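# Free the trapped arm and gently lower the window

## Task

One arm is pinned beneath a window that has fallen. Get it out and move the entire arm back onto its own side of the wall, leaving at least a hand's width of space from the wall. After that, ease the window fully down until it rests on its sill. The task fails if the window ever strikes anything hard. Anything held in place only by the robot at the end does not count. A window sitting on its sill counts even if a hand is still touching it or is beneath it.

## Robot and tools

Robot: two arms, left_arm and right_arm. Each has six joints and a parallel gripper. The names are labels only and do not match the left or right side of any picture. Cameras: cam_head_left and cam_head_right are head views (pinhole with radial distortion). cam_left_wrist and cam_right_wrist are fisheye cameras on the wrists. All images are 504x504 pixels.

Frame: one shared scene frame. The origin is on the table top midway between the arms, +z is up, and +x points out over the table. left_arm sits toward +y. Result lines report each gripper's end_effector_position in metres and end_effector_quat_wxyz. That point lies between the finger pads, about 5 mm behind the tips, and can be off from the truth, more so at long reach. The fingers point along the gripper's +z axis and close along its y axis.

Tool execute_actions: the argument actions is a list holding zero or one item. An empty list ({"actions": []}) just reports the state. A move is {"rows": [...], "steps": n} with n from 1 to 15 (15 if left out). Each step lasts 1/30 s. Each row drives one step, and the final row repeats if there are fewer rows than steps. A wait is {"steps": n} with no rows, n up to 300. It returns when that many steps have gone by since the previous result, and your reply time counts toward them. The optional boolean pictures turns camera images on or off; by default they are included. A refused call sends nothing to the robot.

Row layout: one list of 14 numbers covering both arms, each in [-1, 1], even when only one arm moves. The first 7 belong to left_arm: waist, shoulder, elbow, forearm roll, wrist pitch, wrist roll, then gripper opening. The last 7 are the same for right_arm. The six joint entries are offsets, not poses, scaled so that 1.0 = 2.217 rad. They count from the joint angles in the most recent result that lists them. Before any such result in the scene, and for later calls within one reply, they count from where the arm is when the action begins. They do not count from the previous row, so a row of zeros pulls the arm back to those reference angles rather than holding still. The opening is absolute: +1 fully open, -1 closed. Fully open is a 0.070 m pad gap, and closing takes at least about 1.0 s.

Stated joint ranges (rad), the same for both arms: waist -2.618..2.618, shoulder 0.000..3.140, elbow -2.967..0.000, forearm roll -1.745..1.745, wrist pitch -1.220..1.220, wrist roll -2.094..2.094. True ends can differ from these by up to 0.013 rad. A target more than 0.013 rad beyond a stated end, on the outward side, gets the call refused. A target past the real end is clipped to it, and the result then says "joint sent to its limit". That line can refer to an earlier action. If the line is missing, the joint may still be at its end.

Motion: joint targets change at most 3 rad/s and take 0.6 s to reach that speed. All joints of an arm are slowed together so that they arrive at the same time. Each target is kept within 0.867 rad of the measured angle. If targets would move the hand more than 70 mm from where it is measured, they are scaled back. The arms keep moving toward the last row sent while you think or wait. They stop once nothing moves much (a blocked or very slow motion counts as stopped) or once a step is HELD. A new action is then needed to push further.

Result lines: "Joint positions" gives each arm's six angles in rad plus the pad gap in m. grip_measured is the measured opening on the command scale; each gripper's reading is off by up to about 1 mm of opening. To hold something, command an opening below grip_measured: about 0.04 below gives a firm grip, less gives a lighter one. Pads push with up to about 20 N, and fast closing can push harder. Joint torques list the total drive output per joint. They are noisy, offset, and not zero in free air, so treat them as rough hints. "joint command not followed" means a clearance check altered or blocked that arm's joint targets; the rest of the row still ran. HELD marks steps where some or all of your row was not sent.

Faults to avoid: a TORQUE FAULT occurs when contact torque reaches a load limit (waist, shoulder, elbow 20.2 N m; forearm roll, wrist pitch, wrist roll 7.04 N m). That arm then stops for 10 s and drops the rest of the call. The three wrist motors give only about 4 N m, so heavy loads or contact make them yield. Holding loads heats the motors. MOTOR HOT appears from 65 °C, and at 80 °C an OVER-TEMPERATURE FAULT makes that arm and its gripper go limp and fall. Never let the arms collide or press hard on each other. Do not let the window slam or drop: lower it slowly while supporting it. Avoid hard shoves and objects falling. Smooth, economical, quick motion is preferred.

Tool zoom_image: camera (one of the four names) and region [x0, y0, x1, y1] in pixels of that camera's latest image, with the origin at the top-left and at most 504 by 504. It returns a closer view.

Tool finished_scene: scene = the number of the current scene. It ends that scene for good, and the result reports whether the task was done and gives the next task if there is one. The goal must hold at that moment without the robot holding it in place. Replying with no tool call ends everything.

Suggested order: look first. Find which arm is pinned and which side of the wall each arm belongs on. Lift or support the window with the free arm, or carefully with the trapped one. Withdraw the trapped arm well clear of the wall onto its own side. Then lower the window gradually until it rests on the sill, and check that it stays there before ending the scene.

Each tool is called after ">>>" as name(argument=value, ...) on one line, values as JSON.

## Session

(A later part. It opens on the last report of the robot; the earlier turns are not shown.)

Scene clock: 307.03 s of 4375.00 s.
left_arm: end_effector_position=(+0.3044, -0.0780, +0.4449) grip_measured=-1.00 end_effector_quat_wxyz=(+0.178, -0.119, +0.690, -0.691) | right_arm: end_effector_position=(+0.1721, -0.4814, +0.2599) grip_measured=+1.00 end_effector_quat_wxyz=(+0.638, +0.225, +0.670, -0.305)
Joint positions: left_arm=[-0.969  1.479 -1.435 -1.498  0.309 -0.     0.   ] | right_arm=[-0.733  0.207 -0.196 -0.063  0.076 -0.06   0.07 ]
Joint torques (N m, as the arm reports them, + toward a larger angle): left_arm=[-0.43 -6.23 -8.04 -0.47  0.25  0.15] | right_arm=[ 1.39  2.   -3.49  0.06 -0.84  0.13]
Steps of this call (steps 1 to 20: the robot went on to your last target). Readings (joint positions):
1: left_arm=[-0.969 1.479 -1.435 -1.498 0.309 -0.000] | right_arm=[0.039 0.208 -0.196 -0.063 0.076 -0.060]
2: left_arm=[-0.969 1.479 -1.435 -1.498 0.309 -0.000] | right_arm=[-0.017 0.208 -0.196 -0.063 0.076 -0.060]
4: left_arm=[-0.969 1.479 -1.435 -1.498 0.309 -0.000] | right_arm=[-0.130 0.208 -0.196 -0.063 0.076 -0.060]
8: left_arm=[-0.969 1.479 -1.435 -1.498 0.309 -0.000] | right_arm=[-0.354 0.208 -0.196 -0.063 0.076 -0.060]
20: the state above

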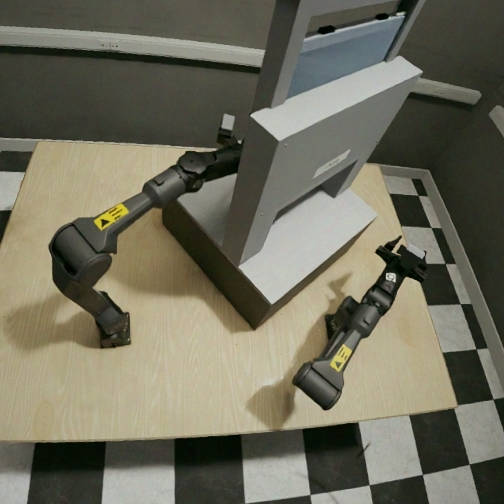

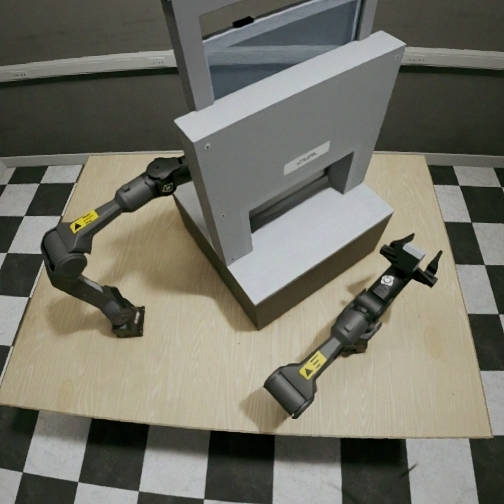

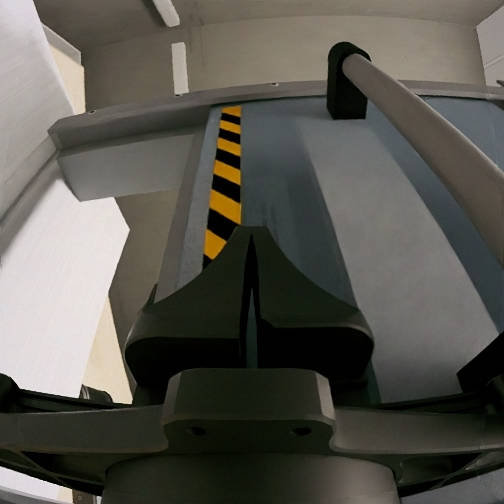

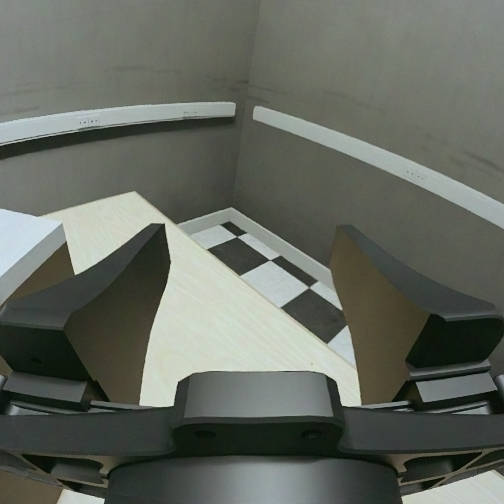

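>>> execute_actions(actions=[{"rows": [[0,0,0,0,0,0,1,0,0,0,0,0,0,1]], "steps": 15}], pictures=false)

>>> execute_actions(actions=[{"steps": 22}])

Scene clock: 380.20 s of 4375.00 s.
left_arm: end_effector_position=(+0.3056, -0.0775, +0.4446) grip_measured=-0.02 end_effector_quat_wxyz=(+0.180, -0.120, +0.690, -0.691) | right_arm: end_effector_position=(+0.1721, -0.4813, +0.2600) grip_measured=+1.00 end_effector_quat_wxyz=(+0.638, +0.224, +0.670, -0.305)
Joint positions: left_arm=[-0.968  1.479 -1.435 -1.498  0.307  0.     0.034] | right_arm=[-0.732  0.207 -0.196 -0.063  0.076 -0.06   0.07 ]
Joint torques (N m, as the arm reports them, + toward a larger angle): left_arm=[-1.47 -6.7  -8.14 -0.82  0.87 -0.18] | right_arm=[-0.29  2.94 -3.48  0.05 -0.71  0.11]
Steps of this call (steps 1 to 30: the robot went on to your last target; steps 31 to 90: nothing new was sent; then 69.67 s passed at rest; steps 91 to 105: all 15 steps of this action). Readings (joint positions):
91: left_arm=[-0.969 1.479 -1.435 -1.498 0.309 -0.000] | right_arm=[-0.732 0.207 -0.196 -0.063 0.076 -0.060]
92: left_arm=[-0.969 1.479 -1.435 -1.498 0.309 -0.000] | right_arm=[-0.732 0.207 -0.196 -0.063 0.076 -0.060]
94: left_arm=[-0.969 1.479 -1.435 -1.498 0.309 0.000] | right_arm=[-0.732 0.207 -0.196 -0.063 0.076 -0.060]
98: left_arm=[-0.969 1.479 -1.435 -1.498 0.308 0.000] | right_arm=[-0.732 0.207 -0.196 -0.063 0.076 -0.060]
105: the state above

Scene clock: 380.93 s of 4375.00 s.
left_arm: end_effector_position=(+0.3062, -0.0771, +0.4447) grip_measured=+0.98 end_effector_quat_wxyz=(+0.179, -0.122, +0.690, -0.691) | right_arm: end_effector_position=(+0.1721, -0.4813, +0.2599) grip_measured=+1.00 end_effector_quat_wxyz=(+0.638, +0.225, +0.670, -0.305)
Joint positions: left_arm=[-0.967  1.479 -1.435 -1.5    0.306 -0.002  0.069] | right_arm=[-0.733  0.207 -0.196 -0.063  0.076 -0.06   0.07 ]
Joint torques (N m, as the arm reports them, + toward a larger angle): left_arm=[-5.71 -7.64 -8.4  -0.02  2.37  0.53] | right_arm=[-0.57  3.86 -3.53  0.06 -0.8   0.12]
Steps of this call (steps 1 to 15: the robot went on to your last target; steps 16 to 22: nothing new was sent). Readings (joint positions):
1: left_arm=[-0.968 1.479 -1.435 -1.498 0.307 0.000] | right_arm=[-0.732 0.207 -0.196 -0.063 0.076 -0.060]
2: left_arm=[-0.968 1.479 -1.435 -1.498 0.307 0.000] | right_arm=[-0.732 0.207 -0.196 -0.063 0.076 -0.060]
4: left_arm=[-0.968 1.479 -1.435 -1.498 0.307 -0.001] | right_arm=[-0.732 0.207 -0.196 -0.063 0.076 -0.060]
8: left_arm=[-0.967 1.479 -1.435 -1.499 0.306 -0.001] | right_arm=[-0.732 0.207 -0.196 -0.063 0.076 -0.060]
22: the state above
All arms were judged still, so your last target was given up. Only a new action makes them travel on or press farther. Fingers that are still opening or closing keep moving.

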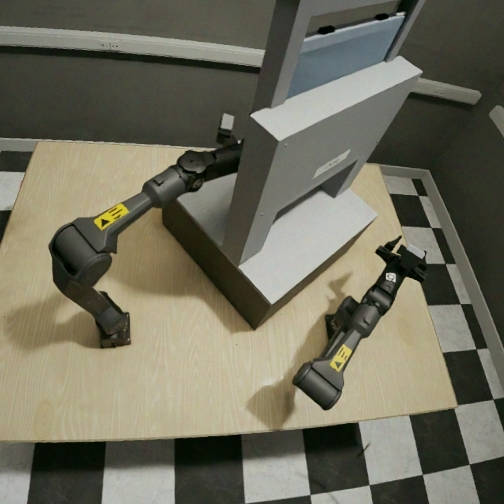

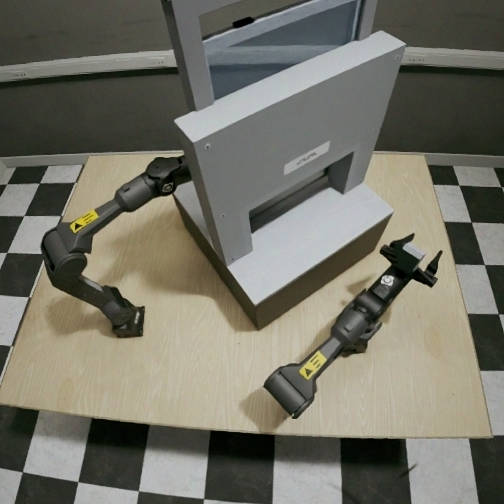

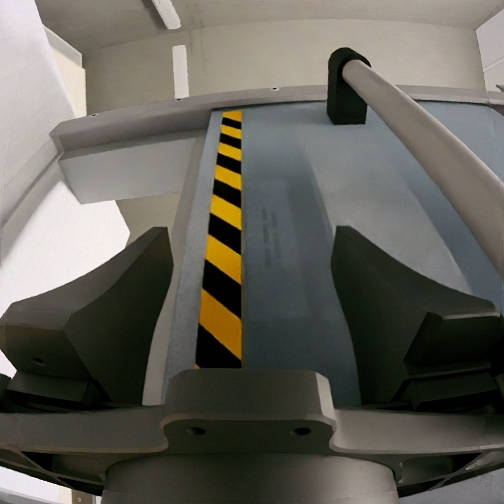

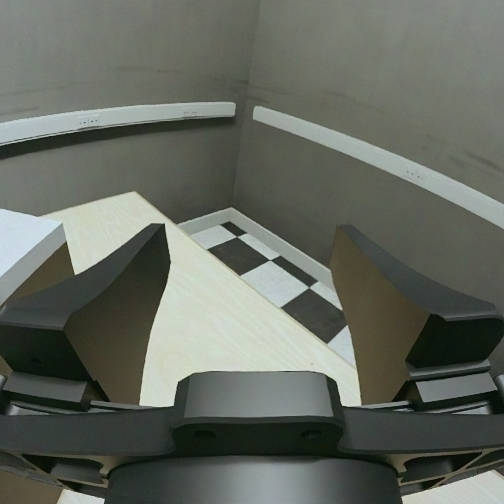

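>>> zoom_image(camera="cam_left_wrist", region=[300, 200, 504, 504])

Region (300, 200, 504, 504) of cam_left_wrist's 504x504 image, scaled by 1.658, with more detail than that image has; it fills the left 338 columns of this view, and the rest is white.

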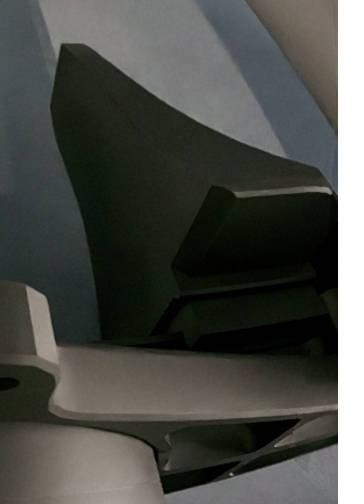

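>>> execute_actions(actions=[{"rows": [[-0.004,0,0,0,0,0,1,0,0,0,0,0,0,1],[-0.008,0,0,0,0,0,1,0,0,0,0,0,0,1],[-0.012,0,0,0,0,0,1,0,0,0,0,0,0,1],[-0.016,0,0,0,0,0,1,0,0,0,0,0,0,1],[-0.020,0,0,0,0,0,1,0,0,0,0,0,0,1]], "steps": 15}])

Scene clock: 394.70 s of 4375.00 s.
left_arm: end_effector_position=(+0.3111, -0.0761, +0.4489) grip_measured=+0.99 end_effector_quat_wxyz=(+0.205, -0.144, +0.680, -0.689) | right_arm: end_effector_position=(+0.1721, -0.4814, +0.2599) grip_measured=+1.00 end_effector_quat_wxyz=(+0.638, +0.225, +0.670, -0.305)
Joint positions: left_arm=[-1.006  1.475 -1.436 -1.498  0.197  0.     0.069] | right_arm=[-0.733  0.207 -0.196 -0.063  0.076 -0.06   0.07 ]
Joint torques (N m, as the arm reports them, + toward a larger angle): left_arm=[-8.38 -3.05 -8.74  0.03  2.81  0.25] | right_arm=[-0.51  3.09 -3.49  0.06 -0.84  0.11]
Steps of this call (steps 1 to 90: nothing new was sent; then 10.27 s passed at rest; steps 91 to 105: all 15 steps of this action). Readings (joint positions):
91: left_arm=[-0.968 1.479 -1.435 -1.498 0.304 -0.000] | right_arm=[-0.733 0.207 -0.196 -0.063 0.076 -0.060]
92: left_arm=[-0.972 1.479 -1.435 -1.499 0.296 -0.001] | right_arm=[-0.733 0.207 -0.196 -0.063 0.076 -0.060]
94: left_arm=[-0.987 1.476 -1.435 -1.500 0.253 -0.001] | right_arm=[-0.733 0.207 -0.196 -0.063 0.076 -0.060]
98: left_arm=[-1.007 1.474 -1.435 -1.498 0.194 0.002] | right_arm=[-0.733 0.207 -0.196 -0.063 0.076 -0.060]
105: the state above

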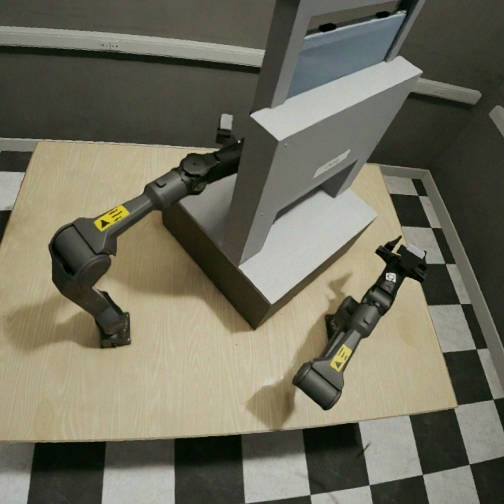

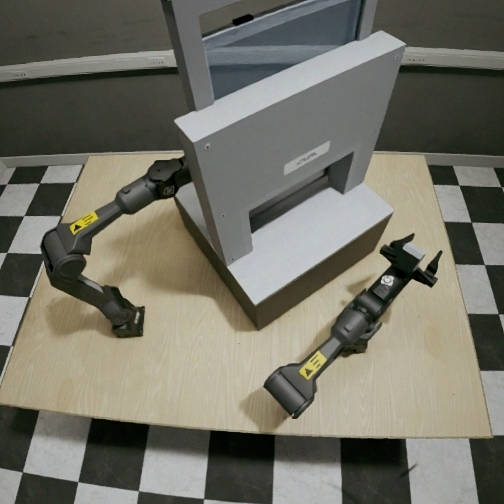

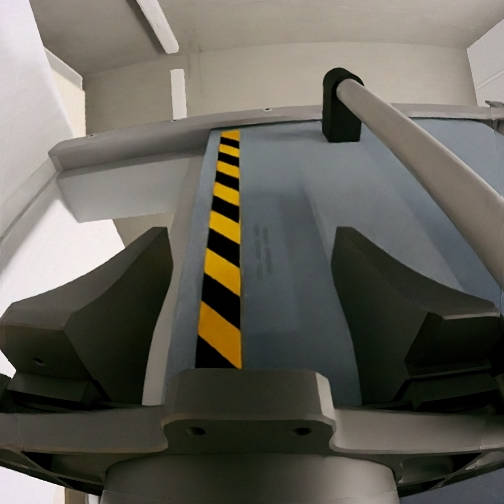

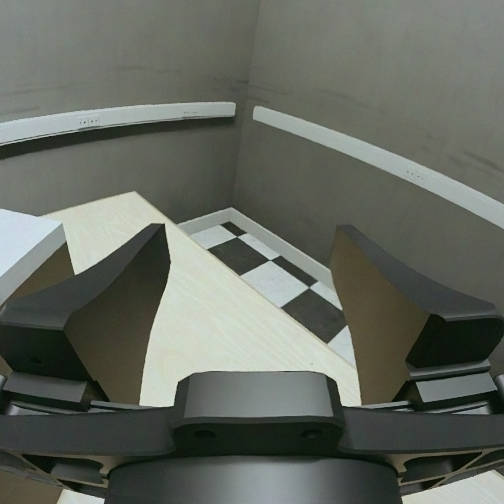

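>>> execute_actions(actions=[{"rows": [[0.003,0,0,0,-0.005,0,-1,0,0,0,0,0,0,1]], "steps": 15}], pictures=false)

>>> execute_actions(actions=[{"steps": 20}], pictures=false)

>>> execute_actions(actions=[{"rows": [[0,0,0,0,0.01,0,-1,0,0,0,0,0,0,1],[0,0,0,0,0.02,0,-1,0,0,0,0,0,0,1],[0,0,0,0,0.03,0,-1,0,0,0,0,0,0,1],[0,0,0,0,0.04,0,-1,0,0,0,0,0,0,1],[0,0,0,0,0.05,0,-1,0,0,0,0,0,0,1],[0,0,0,0,0.055,0,-1,0,0,0,0,0,0,1]], "steps": 15}])

Scene clock: 454.27 s of 4375.00 s.
left_arm: end_effector_position=(+0.3129, -0.0764, +0.4467) grip_measured=-0.01 end_effector_quat_wxyz=(+0.208, -0.143, +0.682, -0.686) | right_arm: end_effector_position=(+0.1721, -0.4813, +0.2599) grip_measured=+1.00 end_effector_quat_wxyz=(+0.638, +0.225, +0.670, -0.305)
Joint positions: left_arm=[-1.006  1.479 -1.435 -1.494  0.193  0.004  0.035] | right_arm=[-0.733  0.207 -0.196 -0.063  0.076 -0.06   0.07 ]
Joint torques (N m, as the arm reports them, + toward a larger angle): left_arm=[-0.7  -9.21 -8.35 -0.28  0.33  0.14] | right_arm=[-0.47  2.62 -3.54  0.06 -0.71  0.12]
Steps of this call (steps 1 to 15: the robot went on to your last target; steps 16 to 90: nothing new was sent; then 56.07 s passed at rest; steps 91 to 105: all 15 steps of this action). Readings (joint positions):
91: left_arm=[-1.006 1.480 -1.434 -1.500 0.200 -0.002] | right_arm=[-0.733 0.207 -0.196 -0.063 0.076 -0.060]
92: left_arm=[-1.006 1.480 -1.434 -1.500 0.200 -0.002] | right_arm=[-0.733 0.207 -0.196 -0.063 0.076 -0.060]
94: left_arm=[-1.006 1.480 -1.435 -1.499 0.201 -0.001] | right_arm=[-0.733 0.207 -0.196 -0.063 0.076 -0.060]
98: left_arm=[-1.005 1.480 -1.435 -1.495 0.197 0.003] | right_arm=[-0.733 0.207 -0.196 -0.063 0.076 -0.060]
105: the state above

Scene clock: 454.93 s of 4375.00 s.
left_arm: end_effector_position=(+0.3147, -0.0733, +0.4496) grip_measured=-1.00 end_effector_quat_wxyz=(+0.210, -0.148, +0.679, -0.688) | right_arm: end_effector_position=(+0.1721, -0.4813, +0.2599) grip_measured=+1.00 end_effector_quat_wxyz=(+0.638, +0.225, +0.670, -0.305)
Joint positions: left_arm=[-1.001  1.474 -1.436 -1.498  0.188  0.001  0.   ] | right_arm=[-0.733  0.207 -0.196 -0.063  0.076 -0.06   0.07 ]
Joint torques (N m, as the arm reports them, + toward a larger angle): left_arm=[  3.4   -8.48 -10.34  -1.1   -1.1   -0.46] | right_arm=[-0.44  3.12 -3.49  0.06 -0.81  0.11]
Steps of this call (steps 1 to 15: the robot went on to your last target; steps 16 to 20: nothing new was sent). Readings (joint positions):
1: left_arm=[-1.006 1.479 -1.435 -1.494 0.193 0.004] | right_arm=[-0.733 0.207 -0.196 -0.063 0.076 -0.060]
2: left_arm=[-1.006 1.479 -1.435 -1.494 0.193 0.004] | right_arm=[-0.733 0.207 -0.196 -0.063 0.076 -0.060]
4: left_arm=[-1.006 1.478 -1.435 -1.494 0.193 0.004] | right_arm=[-0.733 0.207 -0.196 -0.063 0.076 -0.060]
8: left_arm=[-1.005 1.477 -1.434 -1.495 0.192 0.004] | right_arm=[-0.733 0.207 -0.196 -0.063 0.076 -0.060]
20: the state above
All arms were judged still, so your last target was given up. Only a new action makes them travel on or press farther. Fingers that are still opening or closing keep moving.

Scene clock: 455.43 s of 4375.00 s.
left_arm: end_effector_position=(+0.3069, -0.0765, +0.4493) grip_measured=-1.00 end_effector_quat_wxyz=(+0.194, -0.131, +0.684, -0.691) | right_arm: end_effector_position=(+0.1721, -0.4813, +0.2599) grip_measured=+1.00 end_effector_quat_wxyz=(+0.638, +0.225, +0.670, -0.305)
Joint positions: left_arm=[-0.991  1.473 -1.437 -1.498  0.248  0.     0.   ] | right_arm=[-0.733  0.207 -0.196 -0.063  0.076 -0.06   0.07 ]
Joint torques (N m, as the arm reports them, + toward a larger angle): left_arm=[-8.73 -8.75 -8.1  -0.27  2.73  0.33] | right_arm=[-0.46  2.94 -3.49  0.06 -0.79  0.12]
Steps of this call (steps 1 to 15: all 15 steps of this action). Readings (joint positions):
1: left_arm=[-1.001 1.474 -1.436 -1.498 0.188 0.001] | right_arm=[-0.733 0.207 -0.196 -0.063 0.076 -0.060]
2: left_arm=[-1.000 1.474 -1.436 -1.499 0.192 0.000] | right_arm=[-0.733 0.207 -0.196 -0.063 0.076 -0.060]
4: left_arm=[-0.996 1.474 -1.436 -1.502 0.214 -0.003] | right_arm=[-0.733 0.207 -0.196 -0.063 0.076 -0.060]
8: left_arm=[-0.985 1.475 -1.439 -1.502 0.267 -0.003] | right_arm=[-0.733 0.207 -0.196 -0.063 0.076 -0.060]
15: the state above

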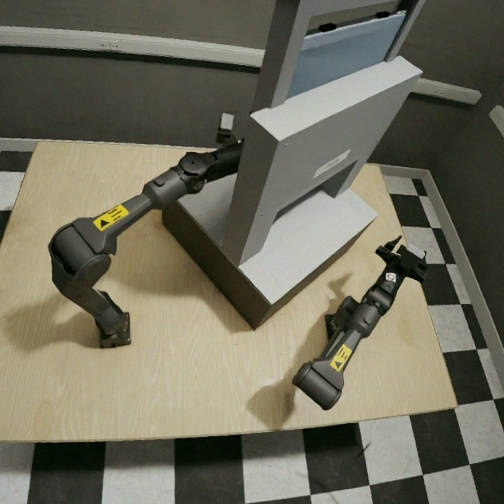

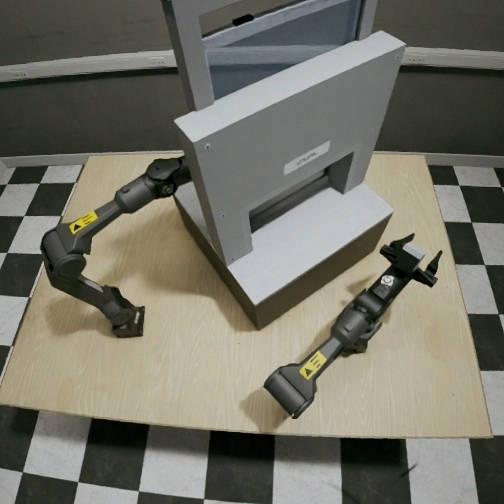

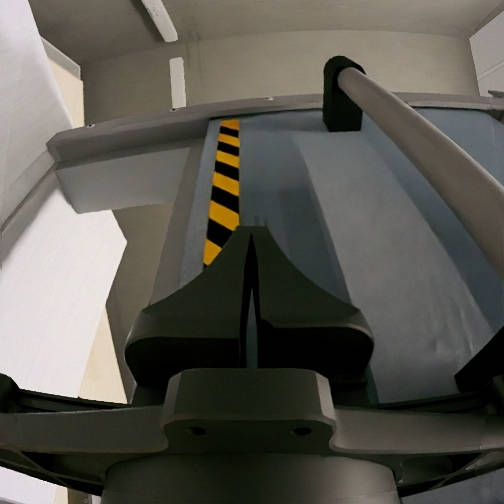

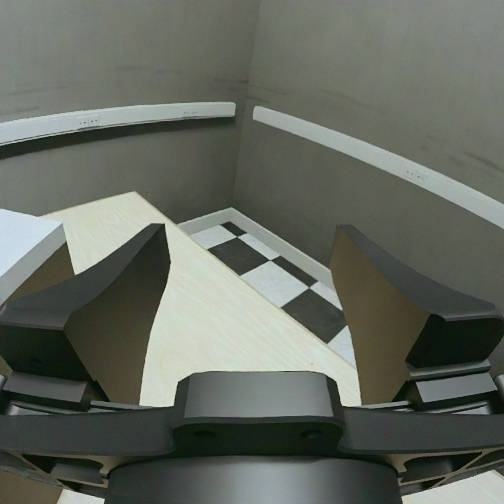

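>>> zoom_image(camera="cam_left_wrist", region=[330, 250, 504, 504])

Region (330, 250, 504, 504) of cam_left_wrist's 504x504 image, scaled by 1.984, with more detail than that image has; it fills the left 345 columns of this view, and the rest is white.

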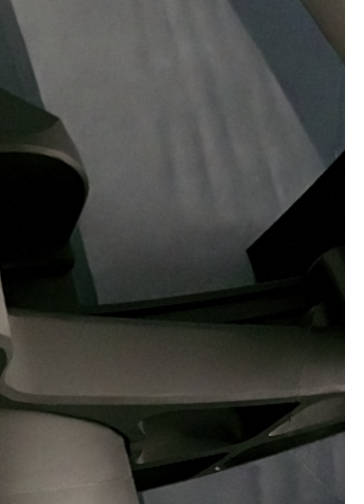

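>>> execute_actions(actions=[{"rows": [[0.003,0,0.005,0,-0.0015,0,-1,0.6207,0,0,0,0,0,-1],[0.003,0,0.010,0,-0.0015,0,-1,0.6207,0,0,0,0,0,-1],[0.003,0,0.015,0,-0.0015,0,-1,0.6207,0,0,0,0,0,-1],[0.003,0,0.020,0,-0.0015,0,-1,0.6207,0,0,0,0,0,-1],[0.003,0,0.025,0,-0.0015,0,-1,0.6207,0,0,0,0,0,-1],[0.003,0,0.030,0,-0.0015,0,-1,0.6207,0,0,0,0,0,-1],[0.003,0,0.035,0,-0.0015,0,-1,0.6207,0,0,0,0,0,-1],[0.003,0,0.040,0,-0.0015,0,-1,0.6207,0,0,0,0,0,-1],[0.003,0,0.045,0,-0.0015,0,-1,0.6207,0,0,0,0,0,-1],[0.003,0,0.050,0,-0.0015,0,-1,0.6207,0,0,0,0,0,-1],[0.003,0,0.055,0,-0.0015,0,-1,0.6207,0,0,0,0,0,-1],[0.003,0,0.060,0,-0.0015,0,-1,0.6207,0,0,0,0,0,-1],[0.003,0,0.065,0,-0.0015,0,-1,0.6207,0,0,0,0,0,-1],[0.003,0,0.070,0,-0.0015,0,-1,0.6207,0,0,0,0,0,-1],[0.003,0,0.075,0,-0.0015,0,-1,0.6207,0,0,0,0,0,-1]], "steps": 15}], pictures=false)

>>> execute_actions(actions=[{"steps": 20}])

Scene clock: 512.63 s of 4375.00 s.
left_arm: end_effector_position=(+0.3081, -0.0767, +0.3765) grip_measured=-1.00 end_effector_quat_wxyz=(+0.166, -0.154, +0.732, -0.642) | right_arm: end_effector_position=(+0.2240, -0.3854, +0.2599) grip_measured=+0.03 end_effector_quat_wxyz=(+0.697, +0.035, +0.706, -0.121)
Joint positions: left_arm=[-0.989  1.473 -1.28  -1.498  0.249  0.001  0.   ] | right_arm=[-0.185  0.207 -0.196 -0.063  0.076 -0.06   0.036]
Joint torques (N m, as the arm reports them, + toward a larger angle): left_arm=[-1.47 -4.97 -6.07 -0.02  0.63  0.08] | right_arm=[ 0.59  2.98 -3.51  0.06 -0.78  0.12]
Steps of this call (steps 1 to 15: the robot went on to your last target; steps 16 to 90: nothing new was sent; then 53.70 s passed at rest; steps 91 to 105: all 15 steps of this action). Readings (joint positions):
91: left_arm=[-0.992 1.474 -1.436 -1.498 0.245 0.001] | right_arm=[-0.732 0.207 -0.196 -0.063 0.076 -0.060]
92: left_arm=[-0.991 1.474 -1.435 -1.498 0.245 0.001] | right_arm=[-0.726 0.207 -0.196 -0.063 0.076 -0.060]
94: left_arm=[-0.989 1.473 -1.430 -1.500 0.249 0.001] | right_arm=[-0.696 0.207 -0.196 -0.063 0.076 -0.060]
98: left_arm=[-0.989 1.472 -1.360 -1.500 0.251 0.001] | right_arm=[-0.567 0.207 -0.196 -0.063 0.076 -0.060]
105: the state above

Scene clock: 513.30 s of 4375.00 s.
left_arm: end_effector_position=(+0.3089, -0.0762, +0.3708) grip_measured=-1.00 end_effector_quat_wxyz=(+0.166, -0.157, +0.736, -0.638) | right_arm: end_effector_position=(+0.1928, -0.2259, +0.2599) grip_measured=-0.98 end_effector_quat_wxyz=(+0.687, -0.253, +0.660, +0.170)
Joint positions: left_arm=[-0.987  1.475 -1.27  -1.496  0.248  0.001  0.   ] | right_arm=[ 0.644  0.207 -0.196 -0.063  0.076 -0.06   0.001]
Joint torques (N m, as the arm reports them, + toward a larger angle): left_arm=[ 2.91 -8.17 -9.93 -0.77 -0.89 -0.18] | right_arm=[-0.93  3.   -3.53  0.06 -0.78  0.12]
Steps of this call (steps 1 to 20: the robot went on to your last target). Readings (joint positions):
1: left_arm=[-0.989 1.474 -1.270 -1.498 0.249 0.001] | right_arm=[-0.129 0.207 -0.196 -0.063 0.076 -0.060]
2: left_arm=[-0.989 1.475 -1.265 -1.497 0.249 0.001] | right_arm=[-0.072 0.207 -0.196 -0.063 0.076 -0.060]
4: left_arm=[-0.988 1.475 -1.265 -1.497 0.249 0.001] | right_arm=[0.040 0.207 -0.196 -0.063 0.076 -0.060]
8: left_arm=[-0.988 1.475 -1.265 -1.497 0.249 0.001] | right_arm=[0.264 0.207 -0.196 -0.063 0.076 -0.060]
20: the state above

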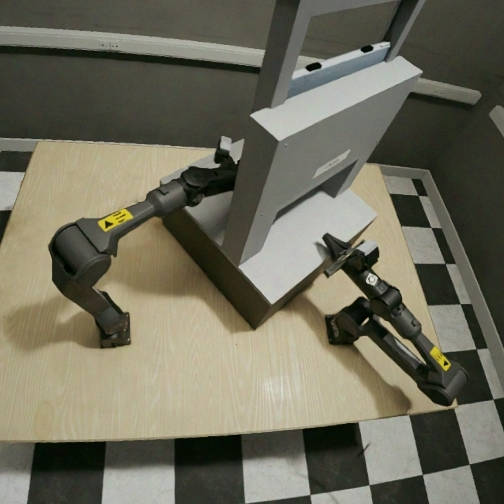

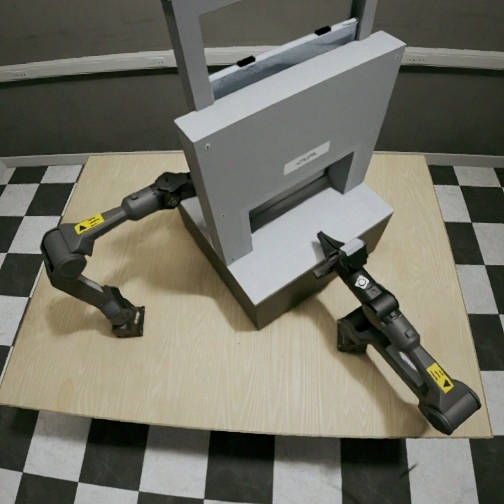

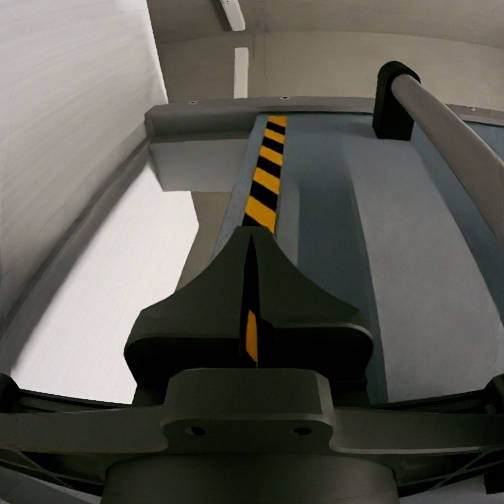

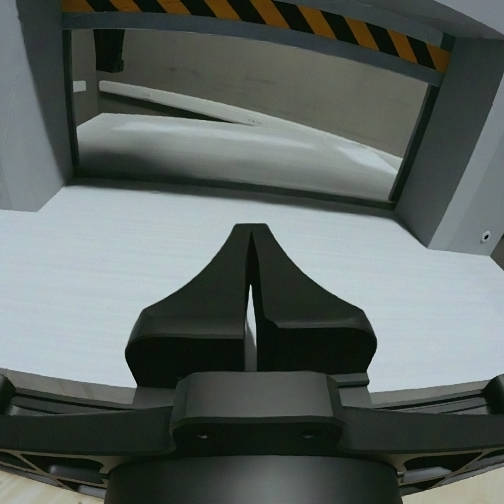

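>>> execute_actions(actions=[{"rows": [[0,0,0.004,0,0,0,-1,0,0.3735,-0.1258,0,-0.1574,0,-1],[0,0,0.008,0,0,0,-1,0,0.3735,-0.1258,0,-0.1574,0,-1],[0,0,0.012,0,0,0,-1,0,0.3735,-0.1258,0,-0.1574,0,-1],[0,0,0.016,0,0,0,-1,0,0.3735,-0.1258,0,-0.1574,0,-1],[0,0,0.020,0,0,0,-1,0,0.3735,-0.1258,0,-0.1574,0,-1],[0,0,0.024,0,0,0,-1,0,0.3735,-0.1258,0,-0.1574,0,-1],[0,0,0.028,0,0,0,-1,0,0.3735,-0.1258,0,-0.1574,0,-1],[0,0,0.032,0,0,0,-1,0,0.3735,-0.1258,0,-0.1574,0,-1],[0,0,0.036,0,0,0,-1,0,0.3735,-0.1258,0,-0.1574,0,-1],[0,0,0.0406,0,0,0,-1,0,0.3735,-0.1258,0,-0.1574,0,-1]], "steps": 15}], pictures=false)

>>> execute_actions(actions=[{"steps": 15}])

Scene clock: 520.37 s of 4375.00 s.
left_arm: end_effector_position=(+0.3064, -0.0715, +0.3279) grip_measured=-1.00 end_effector_quat_wxyz=(+0.149, -0.172, +0.762, -0.606) | right_arm: end_effector_position=(+0.2632, -0.1727, +0.2648) grip_measured=-0.98 end_effector_quat_wxyz=(+0.637, -0.273, +0.702, +0.163)
Joint positions: left_arm=[-0.986  1.475 -1.177 -1.498  0.246 -0.     0.   ] | right_arm=[ 0.643  0.769 -0.385 -0.063 -0.161 -0.06   0.001]
Joint torques (N m, as the arm reports them, + toward a larger angle): left_arm=[ -0.22  -6.28 -10.38  -0.06   0.08   0.06] | right_arm=[ 1.03 -1.51 -4.4   0.08 -0.72  0.11]
Steps of this call (steps 1 to 30: the robot went on to your last target; steps 31 to 90: nothing new was sent; then 3.57 s passed at rest; steps 91 to 105: all 15 steps of this action). Readings (joint positions):
91: left_arm=[-0.984 1.473 -1.270 -1.498 0.244 0.000] | right_arm=[0.643 0.208 -0.196 -0.063 0.076 -0.060]
92: left_arm=[-0.984 1.473 -1.267 -1.498 0.245 -0.000] | right_arm=[0.643 0.214 -0.197 -0.063 0.074 -0.060]
94: left_arm=[-0.984 1.471 -1.248 -1.499 0.245 -0.000] | right_arm=[0.643 0.244 -0.206 -0.063 0.061 -0.060]
98: left_arm=[-0.985 1.471 -1.207 -1.499 0.245 -0.000] | right_arm=[0.643 0.373 -0.251 -0.063 0.005 -0.060]
105: the state above

Scene clock: 520.87 s of 4375.00 s.
left_arm: end_effector_position=(+0.3063, -0.0720, +0.3289) grip_measured=-1.00 end_effector_quat_wxyz=(+0.149, -0.171, +0.761, -0.607) | right_arm: end_effector_position=(+0.3027, -0.1426, +0.2468) grip_measured=-0.98 end_effector_quat_wxyz=(+0.612, -0.282, +0.721, +0.161)
Joint positions: left_arm=[-0.986  1.476 -1.18  -1.497  0.246 -0.     0.   ] | right_arm=[ 0.644  1.035 -0.475 -0.063 -0.273 -0.06   0.001]
Joint torques (N m, as the arm reports them, + toward a larger angle): left_arm=[-1.54 -7.17 -9.88  0.18  0.56  0.42] | right_arm=[ 1.11 -3.41 -4.53  0.09 -0.82  0.12]
Steps of this call (steps 1 to 15: the robot went on to your last target). Readings (joint positions):
1: left_arm=[-0.986 1.475 -1.177 -1.498 0.246 -0.000] | right_arm=[0.643 0.822 -0.403 -0.063 -0.183 -0.060]
2: left_arm=[-0.986 1.475 -1.178 -1.498 0.246 -0.000] | right_arm=[0.643 0.869 -0.418 -0.063 -0.202 -0.060]
4: left_arm=[-0.986 1.476 -1.179 -1.498 0.246 -0.000] | right_arm=[0.644 0.944 -0.444 -0.063 -0.234 -0.060]
8: left_arm=[-0.986 1.476 -1.180 -1.497 0.246 -0.000] | right_arm=[0.644 1.028 -0.472 -0.063 -0.269 -0.060]
15: the state above

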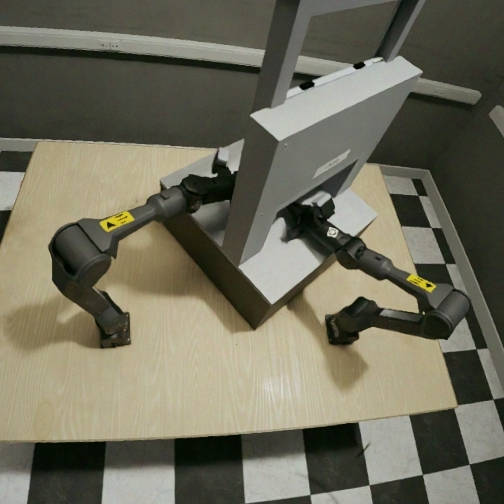

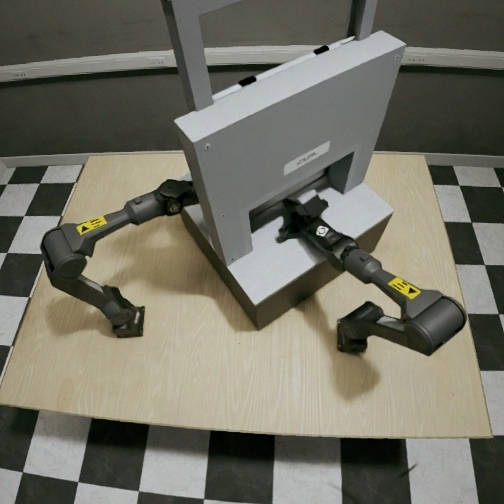

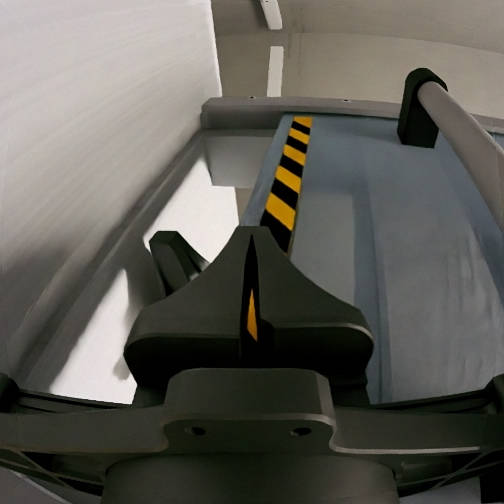

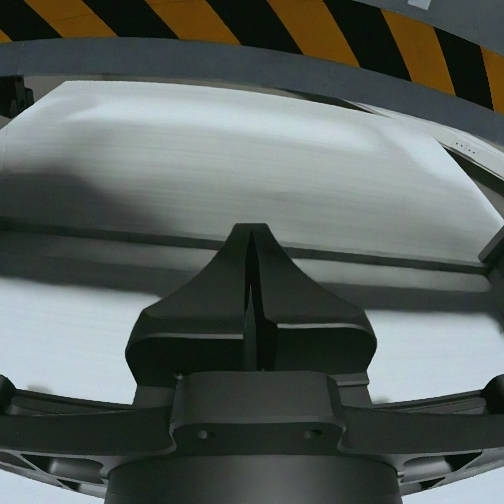

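>>> execute_actions(actions=[{"rows": [[0,0,0,0,0,0,-1,0,0.0679,-0.0232,0,-0.0447,0,-1]], "steps": 15}])

Scene clock: 526.67 s of 4375.00 s.
left_arm: end_effector_position=(+0.3058, -0.0722, +0.3291) grip_measured=-1.00 end_effector_quat_wxyz=(+0.149, -0.170, +0.762, -0.607) | right_arm: end_effector_position=(+0.3268, -0.1240, +0.2379) grip_measured=-0.98 end_effector_quat_wxyz=(+0.612, -0.283, +0.720, +0.164)
Joint positions: left_arm=[-0.987  1.475 -1.18  -1.496  0.247  0.001  0.   ] | right_arm=[ 0.644  1.186 -0.527 -0.063 -0.373 -0.06   0.001]
Joint torques (N m, as the arm reports them, + toward a larger angle): left_arm=[-2.08 -9.24 -8.74 -0.32  1.02  0.13] | right_arm=[ 0.88 -5.05 -4.04  0.09 -0.59  0.12]
Steps of this call (steps 1 to 15: the robot went on to your last target; steps 16 to 90: nothing new was sent; then 2.30 s passed at rest; steps 91 to 105: all 15 steps of this action). Readings (joint positions):
91: left_arm=[-0.987 1.475 -1.180 -1.496 0.247 0.001] | right_arm=[0.644 1.036 -0.475 -0.063 -0.274 -0.060]
92: left_arm=[-0.987 1.475 -1.180 -1.496 0.247 0.001] | right_arm=[0.644 1.042 -0.477 -0.063 -0.278 -0.060]
94: left_arm=[-0.987 1.475 -1.180 -1.496 0.247 0.001] | right_arm=[0.644 1.072 -0.488 -0.063 -0.298 -0.060]
98: left_arm=[-0.987 1.475 -1.180 -1.496 0.247 0.001] | right_arm=[0.644 1.169 -0.521 -0.063 -0.362 -0.060]
105: the state above

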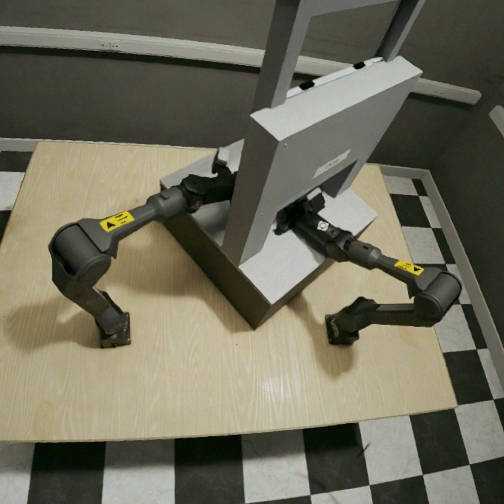

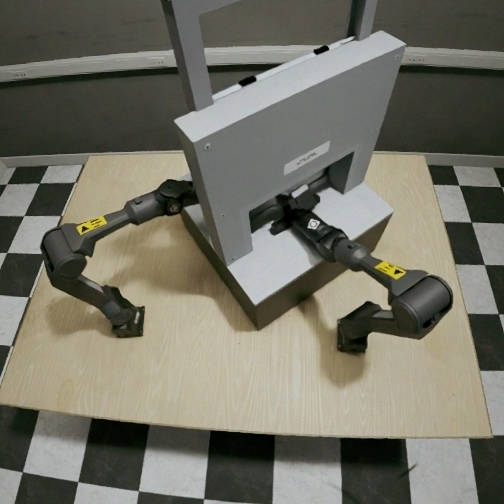

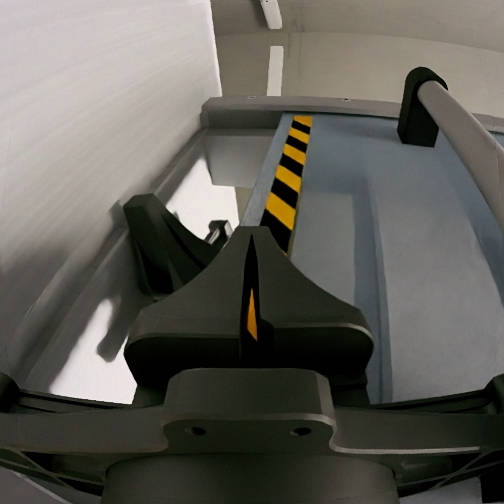

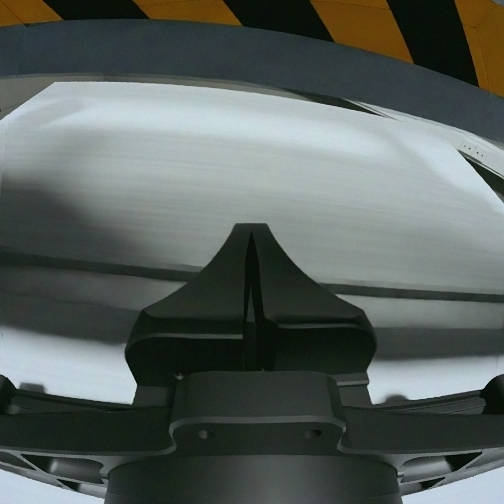

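>>> execute_actions(actions=[{"rows": [[0,0,0.003,0,0,0,-1,0,0,0,0,0,0,-1],[0,0,0.006,0,0,0,-1,0,0,0,0,0,0,-1],[0,0,0.009,0,0,0,-1,0,0,0,0,0,0,-1],[0,0,0.012,0,0,0,-1,0,0,0,0,0,0,-1],[0,0,0.015,0,0,0,-1,0,0,0,0,0,0,-1],[0,0,0.018,0,0,0,-1,0,0,0,0,0,0,-1],[0,0,0.021,0,0,0,-1,0,0,0,0,0,0,-1],[0,0,0.023,0,0,0,-1,0,0,0,0,0,0,-1],[0,0,0.025,0,0,0,-1,0,0,0,0,0,0,-1],[0,0,0.027,0,0,0,-1,0,0,0,0,0,0,-1],[0,0,0.029,0,0,0,-1,0,0,0,0,0,0,-1],[0,0,0.031,0,0,0,-1,0,0,0,0,0,0,-1],[0,0,0.033,0,0,0,-1,0,0,0,0,0,0,-1],[0,0,0.035,0,0,0,-1,0,0,0,0,0,0,-1],[0,0,0.037,0,0,0,-1,0,0,0,0,0,0,-1]], "steps": 15}])

Scene clock: 533.10 s of 4375.00 s.
left_arm: end_effector_position=(+0.3024, -0.0653, +0.2941) grip_measured=-1.00 end_effector_quat_wxyz=(+0.136, -0.184, +0.782, -0.580) | right_arm: end_effector_position=(+0.3266, -0.1242, +0.2379) grip_measured=-0.98 end_effector_quat_wxyz=(+0.612, -0.283, +0.720, +0.164)
Joint positions: left_arm=[-0.985  1.474 -1.102 -1.498  0.243 -0.001  0.   ] | right_arm=[ 0.644  1.186 -0.526 -0.063 -0.373 -0.06   0.001]
Joint torques (N m, as the arm reports them, + toward a larger angle): left_arm=[-1.97 -5.67 -4.67  0.06  1.22  0.11] | right_arm=[ 0.17 -3.62 -3.84  0.09 -0.95  0.12]
Steps of this call (steps 1 to 15: the robot went on to your last target; steps 16 to 90: nothing new was sent; then 2.93 s passed at rest; steps 91 to 105: all 15 steps of this action). Readings (joint positions):
91: left_arm=[-0.987 1.476 -1.179 -1.497 0.247 -0.000] | right_arm=[0.644 1.185 -0.526 -0.063 -0.372 -0.060]
92: left_arm=[-0.987 1.475 -1.176 -1.498 0.246 -0.000] | right_arm=[0.644 1.185 -0.526 -0.063 -0.372 -0.060]
94: left_arm=[-0.986 1.474 -1.162 -1.499 0.246 -0.001] | right_arm=[0.644 1.185 -0.526 -0.063 -0.372 -0.060]
98: left_arm=[-0.986 1.474 -1.133 -1.499 0.245 -0.001] | right_arm=[0.644 1.185 -0.526 -0.063 -0.372 -0.060]
105: the state above

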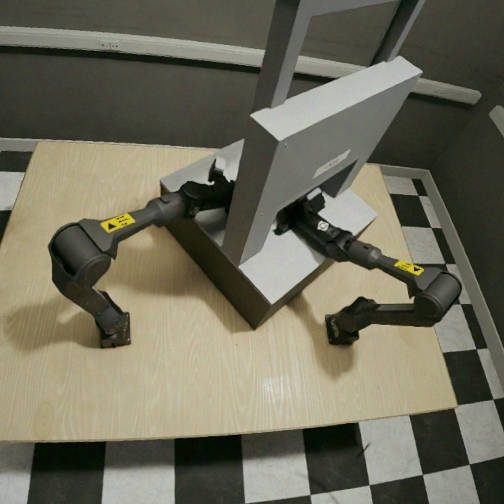

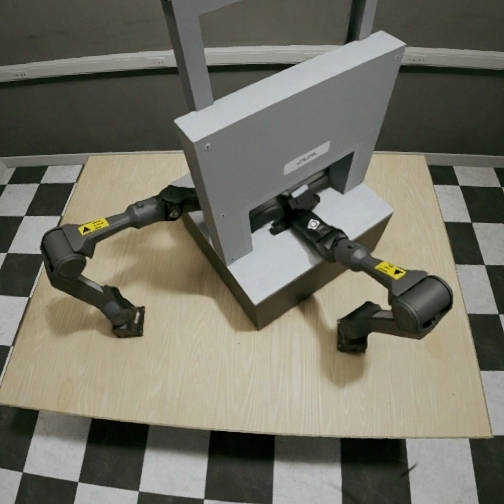

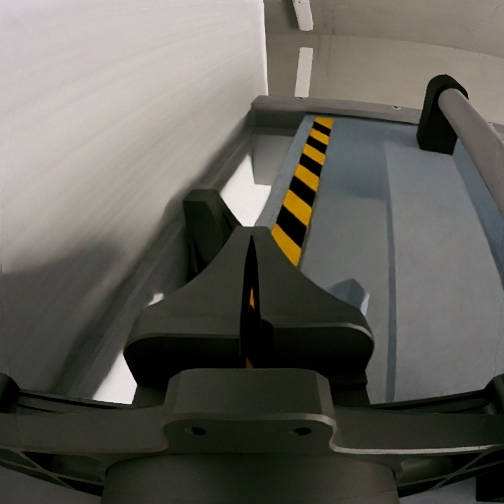

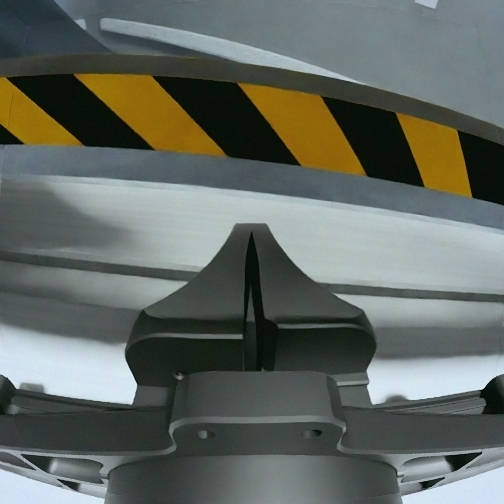

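>>> execute_actions(actions=[{"rows": [[0,0,0.002,0,0,0,-1,0,0,0,0,0,0,-1],[0,0,0.004,0,0,0,-1,0,0,0,0,0,0,-1],[0,0,0.006,0,0,0,-1,0,0,0,0,0,0,-1],[0,0,0.008,0,0,0,-1,0,0,0,0,0,0,-1],[0,0,0.010,0,0,0,-1,0,0,0,0,0,0,-1],[0,0,0.012,0,0,0,-1,0,0,0,0,0,0,-1],[0,0,0.014,0,0,0,-1,0,0,0,0,0,0,-1],[0,0,0.016,0,0,0,-1,0,0,0,0,0,0,-1],[0,0,0.018,0,0,0,-1,0,0,0,0,0,0,-1],[0,0,0.020,0,0,0,-1,0,0,0,0,0,0,-1],[0,0,0.022,0,0,0,-1,0,0,0,0,0,0,-1],[0,0,0.024,0,0,0,-1,0,0,0,0,0,0,-1],[0,0,0.026,0,0,0,-1,0,0,0,0,0,0,-1],[0,0,0.028,0,0,0,-1,0,0,0,0,0,0,-1],[0,0,0.030,0,0,0,-1,0,0,0,0,0,0,-1]], "steps": 15}])

Scene clock: 540.77 s of 4375.00 s.
left_arm: end_effector_position=(+0.2997, -0.0589, +0.2687) grip_measured=-1.00 end_effector_quat_wxyz=(+0.130, -0.196, +0.795, -0.559) | right_arm: end_effector_position=(+0.3267, -0.1242, +0.2364) grip_measured=-0.98 end_effector_quat_wxyz=(+0.610, -0.284, +0.722, +0.163)
Joint positions: left_arm=[-0.986  1.474 -1.045 -1.501  0.231 -0.     0.   ] | right_arm=[ 0.644  1.187 -0.526 -0.063 -0.37  -0.06   0.001]
Joint torques (N m, as the arm reports them, + toward a larger angle): left_arm=[-5.36 -4.66  3.51  0.98  2.83  0.15] | right_arm=[ 0.15 -5.78 -4.29  0.08 -1.42  0.17]
Steps of this call (steps 1 to 15: the robot went on to your last target; steps 16 to 90: nothing new was sent; then 4.17 s passed at rest; steps 91 to 105: all 15 steps of this action). Readings (joint positions):
91: left_arm=[-0.985 1.475 -1.098 -1.496 0.245 0.001] | right_arm=[0.644 1.186 -0.527 -0.063 -0.373 -0.060]
92: left_arm=[-0.985 1.475 -1.098 -1.496 0.245 0.001] | right_arm=[0.644 1.186 -0.527 -0.063 -0.373 -0.060]
94: left_arm=[-0.985 1.475 -1.091 -1.496 0.245 0.001] | right_arm=[0.644 1.186 -0.527 -0.063 -0.373 -0.060]
98: left_arm=[-0.985 1.475 -1.071 -1.497 0.242 0.001] | right_arm=[0.644 1.186 -0.527 -0.063 -0.373 -0.060]
105: the state above

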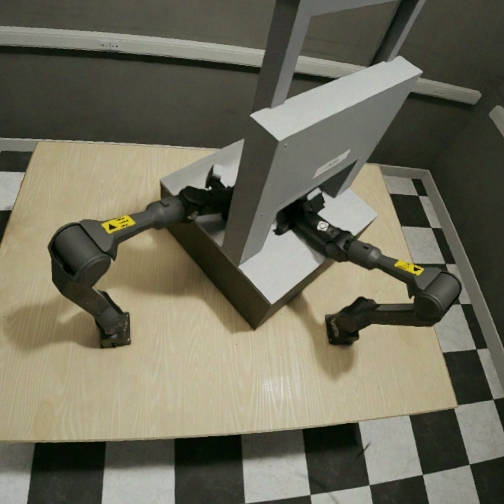

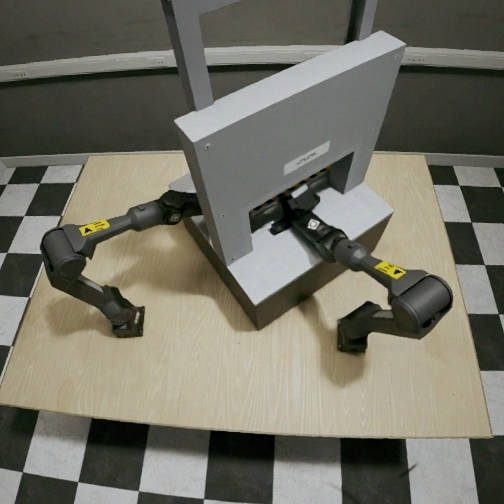

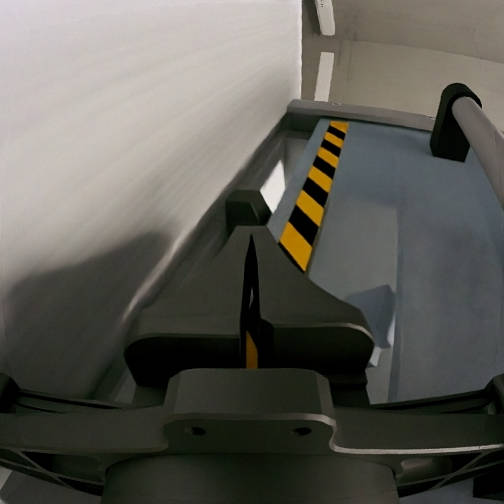

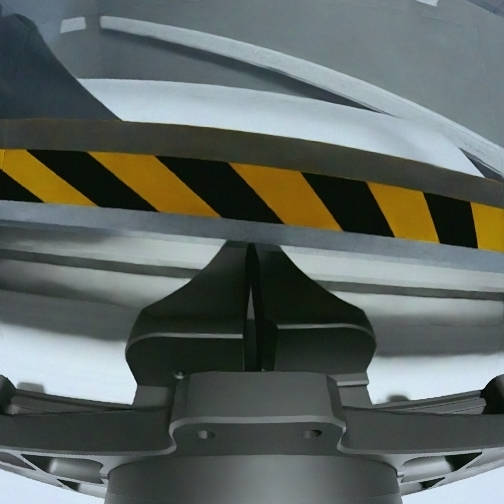

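>>> execute_actions(actions=[{"rows": [[0.0313,-0.0957,0.0781,0,0.0313,0,-1,0,0,0,0,0,0,-1]], "steps": 15}])

Scene clock: 556.47 s of 4375.00 s.
left_arm: end_effector_position=(+0.2683, -0.0103, +0.2801) grip_measured=-1.00 end_effector_quat_wxyz=(+0.123, -0.192, +0.786, -0.574) | right_arm: end_effector_position=(+0.3266, -0.1242, +0.2372) grip_measured=-0.98 end_effector_quat_wxyz=(+0.611, -0.284, +0.721, +0.163)
Joint positions: left_arm=[-0.922  1.261 -0.866 -1.498  0.311  0.     0.   ] | right_arm=[ 0.644  1.186 -0.526 -0.063 -0.371 -0.06   0.001]
Joint torques (N m, as the arm reports them, + toward a larger angle): left_arm=[ 1.59 -2.64 -5.06 -0.34 -0.12  0.12] | right_arm=[ 0.14 -9.24 -9.39 -0.06 -2.58 -0.05]
Steps of this call (steps 1 to 15: the robot went on to your last target; steps 16 to 90: nothing new was sent; then 12.20 s passed at rest; steps 91 to 105: all 15 steps of this action). Readings (joint positions):
91: left_arm=[-0.984 1.473 -1.035 -1.498 0.228 -0.001] | right_arm=[0.644 1.186 -0.526 -0.063 -0.372 -0.060]
92: left_arm=[-0.984 1.471 -1.033 -1.499 0.227 -0.001] | right_arm=[0.644 1.186 -0.526 -0.063 -0.372 -0.060]
94: left_arm=[-0.976 1.444 -1.006 -1.498 0.226 -0.000] | right_arm=[0.644 1.186 -0.526 -0.063 -0.372 -0.060]
98: left_arm=[-0.939 1.326 -0.900 -1.496 0.289 0.000] | right_arm=[0.644 1.186 -0.526 -0.063 -0.371 -0.060]
105: the state above

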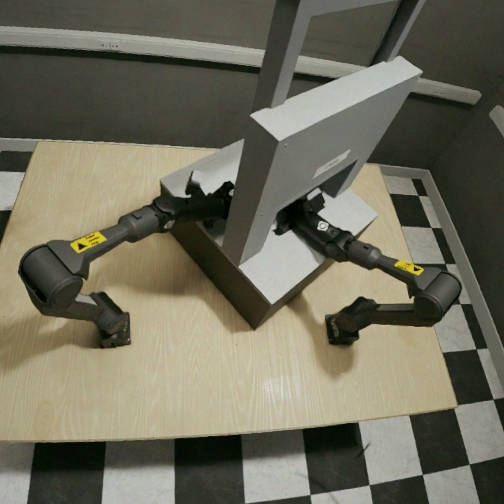

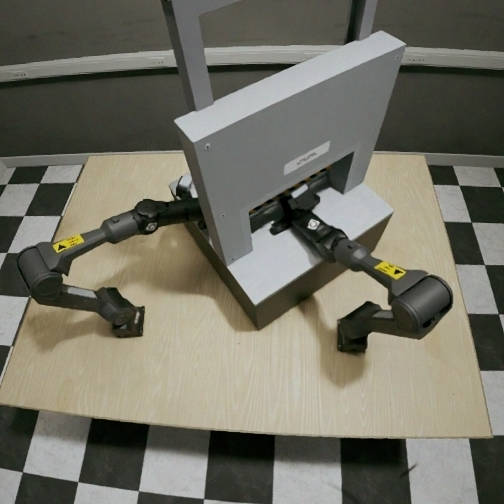

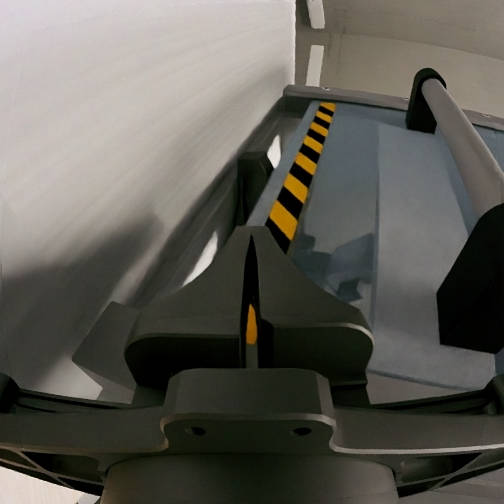

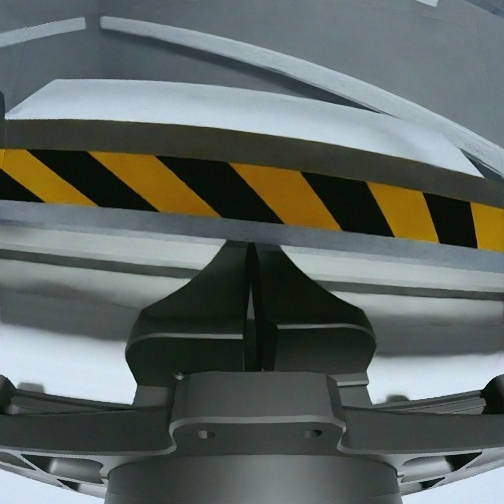

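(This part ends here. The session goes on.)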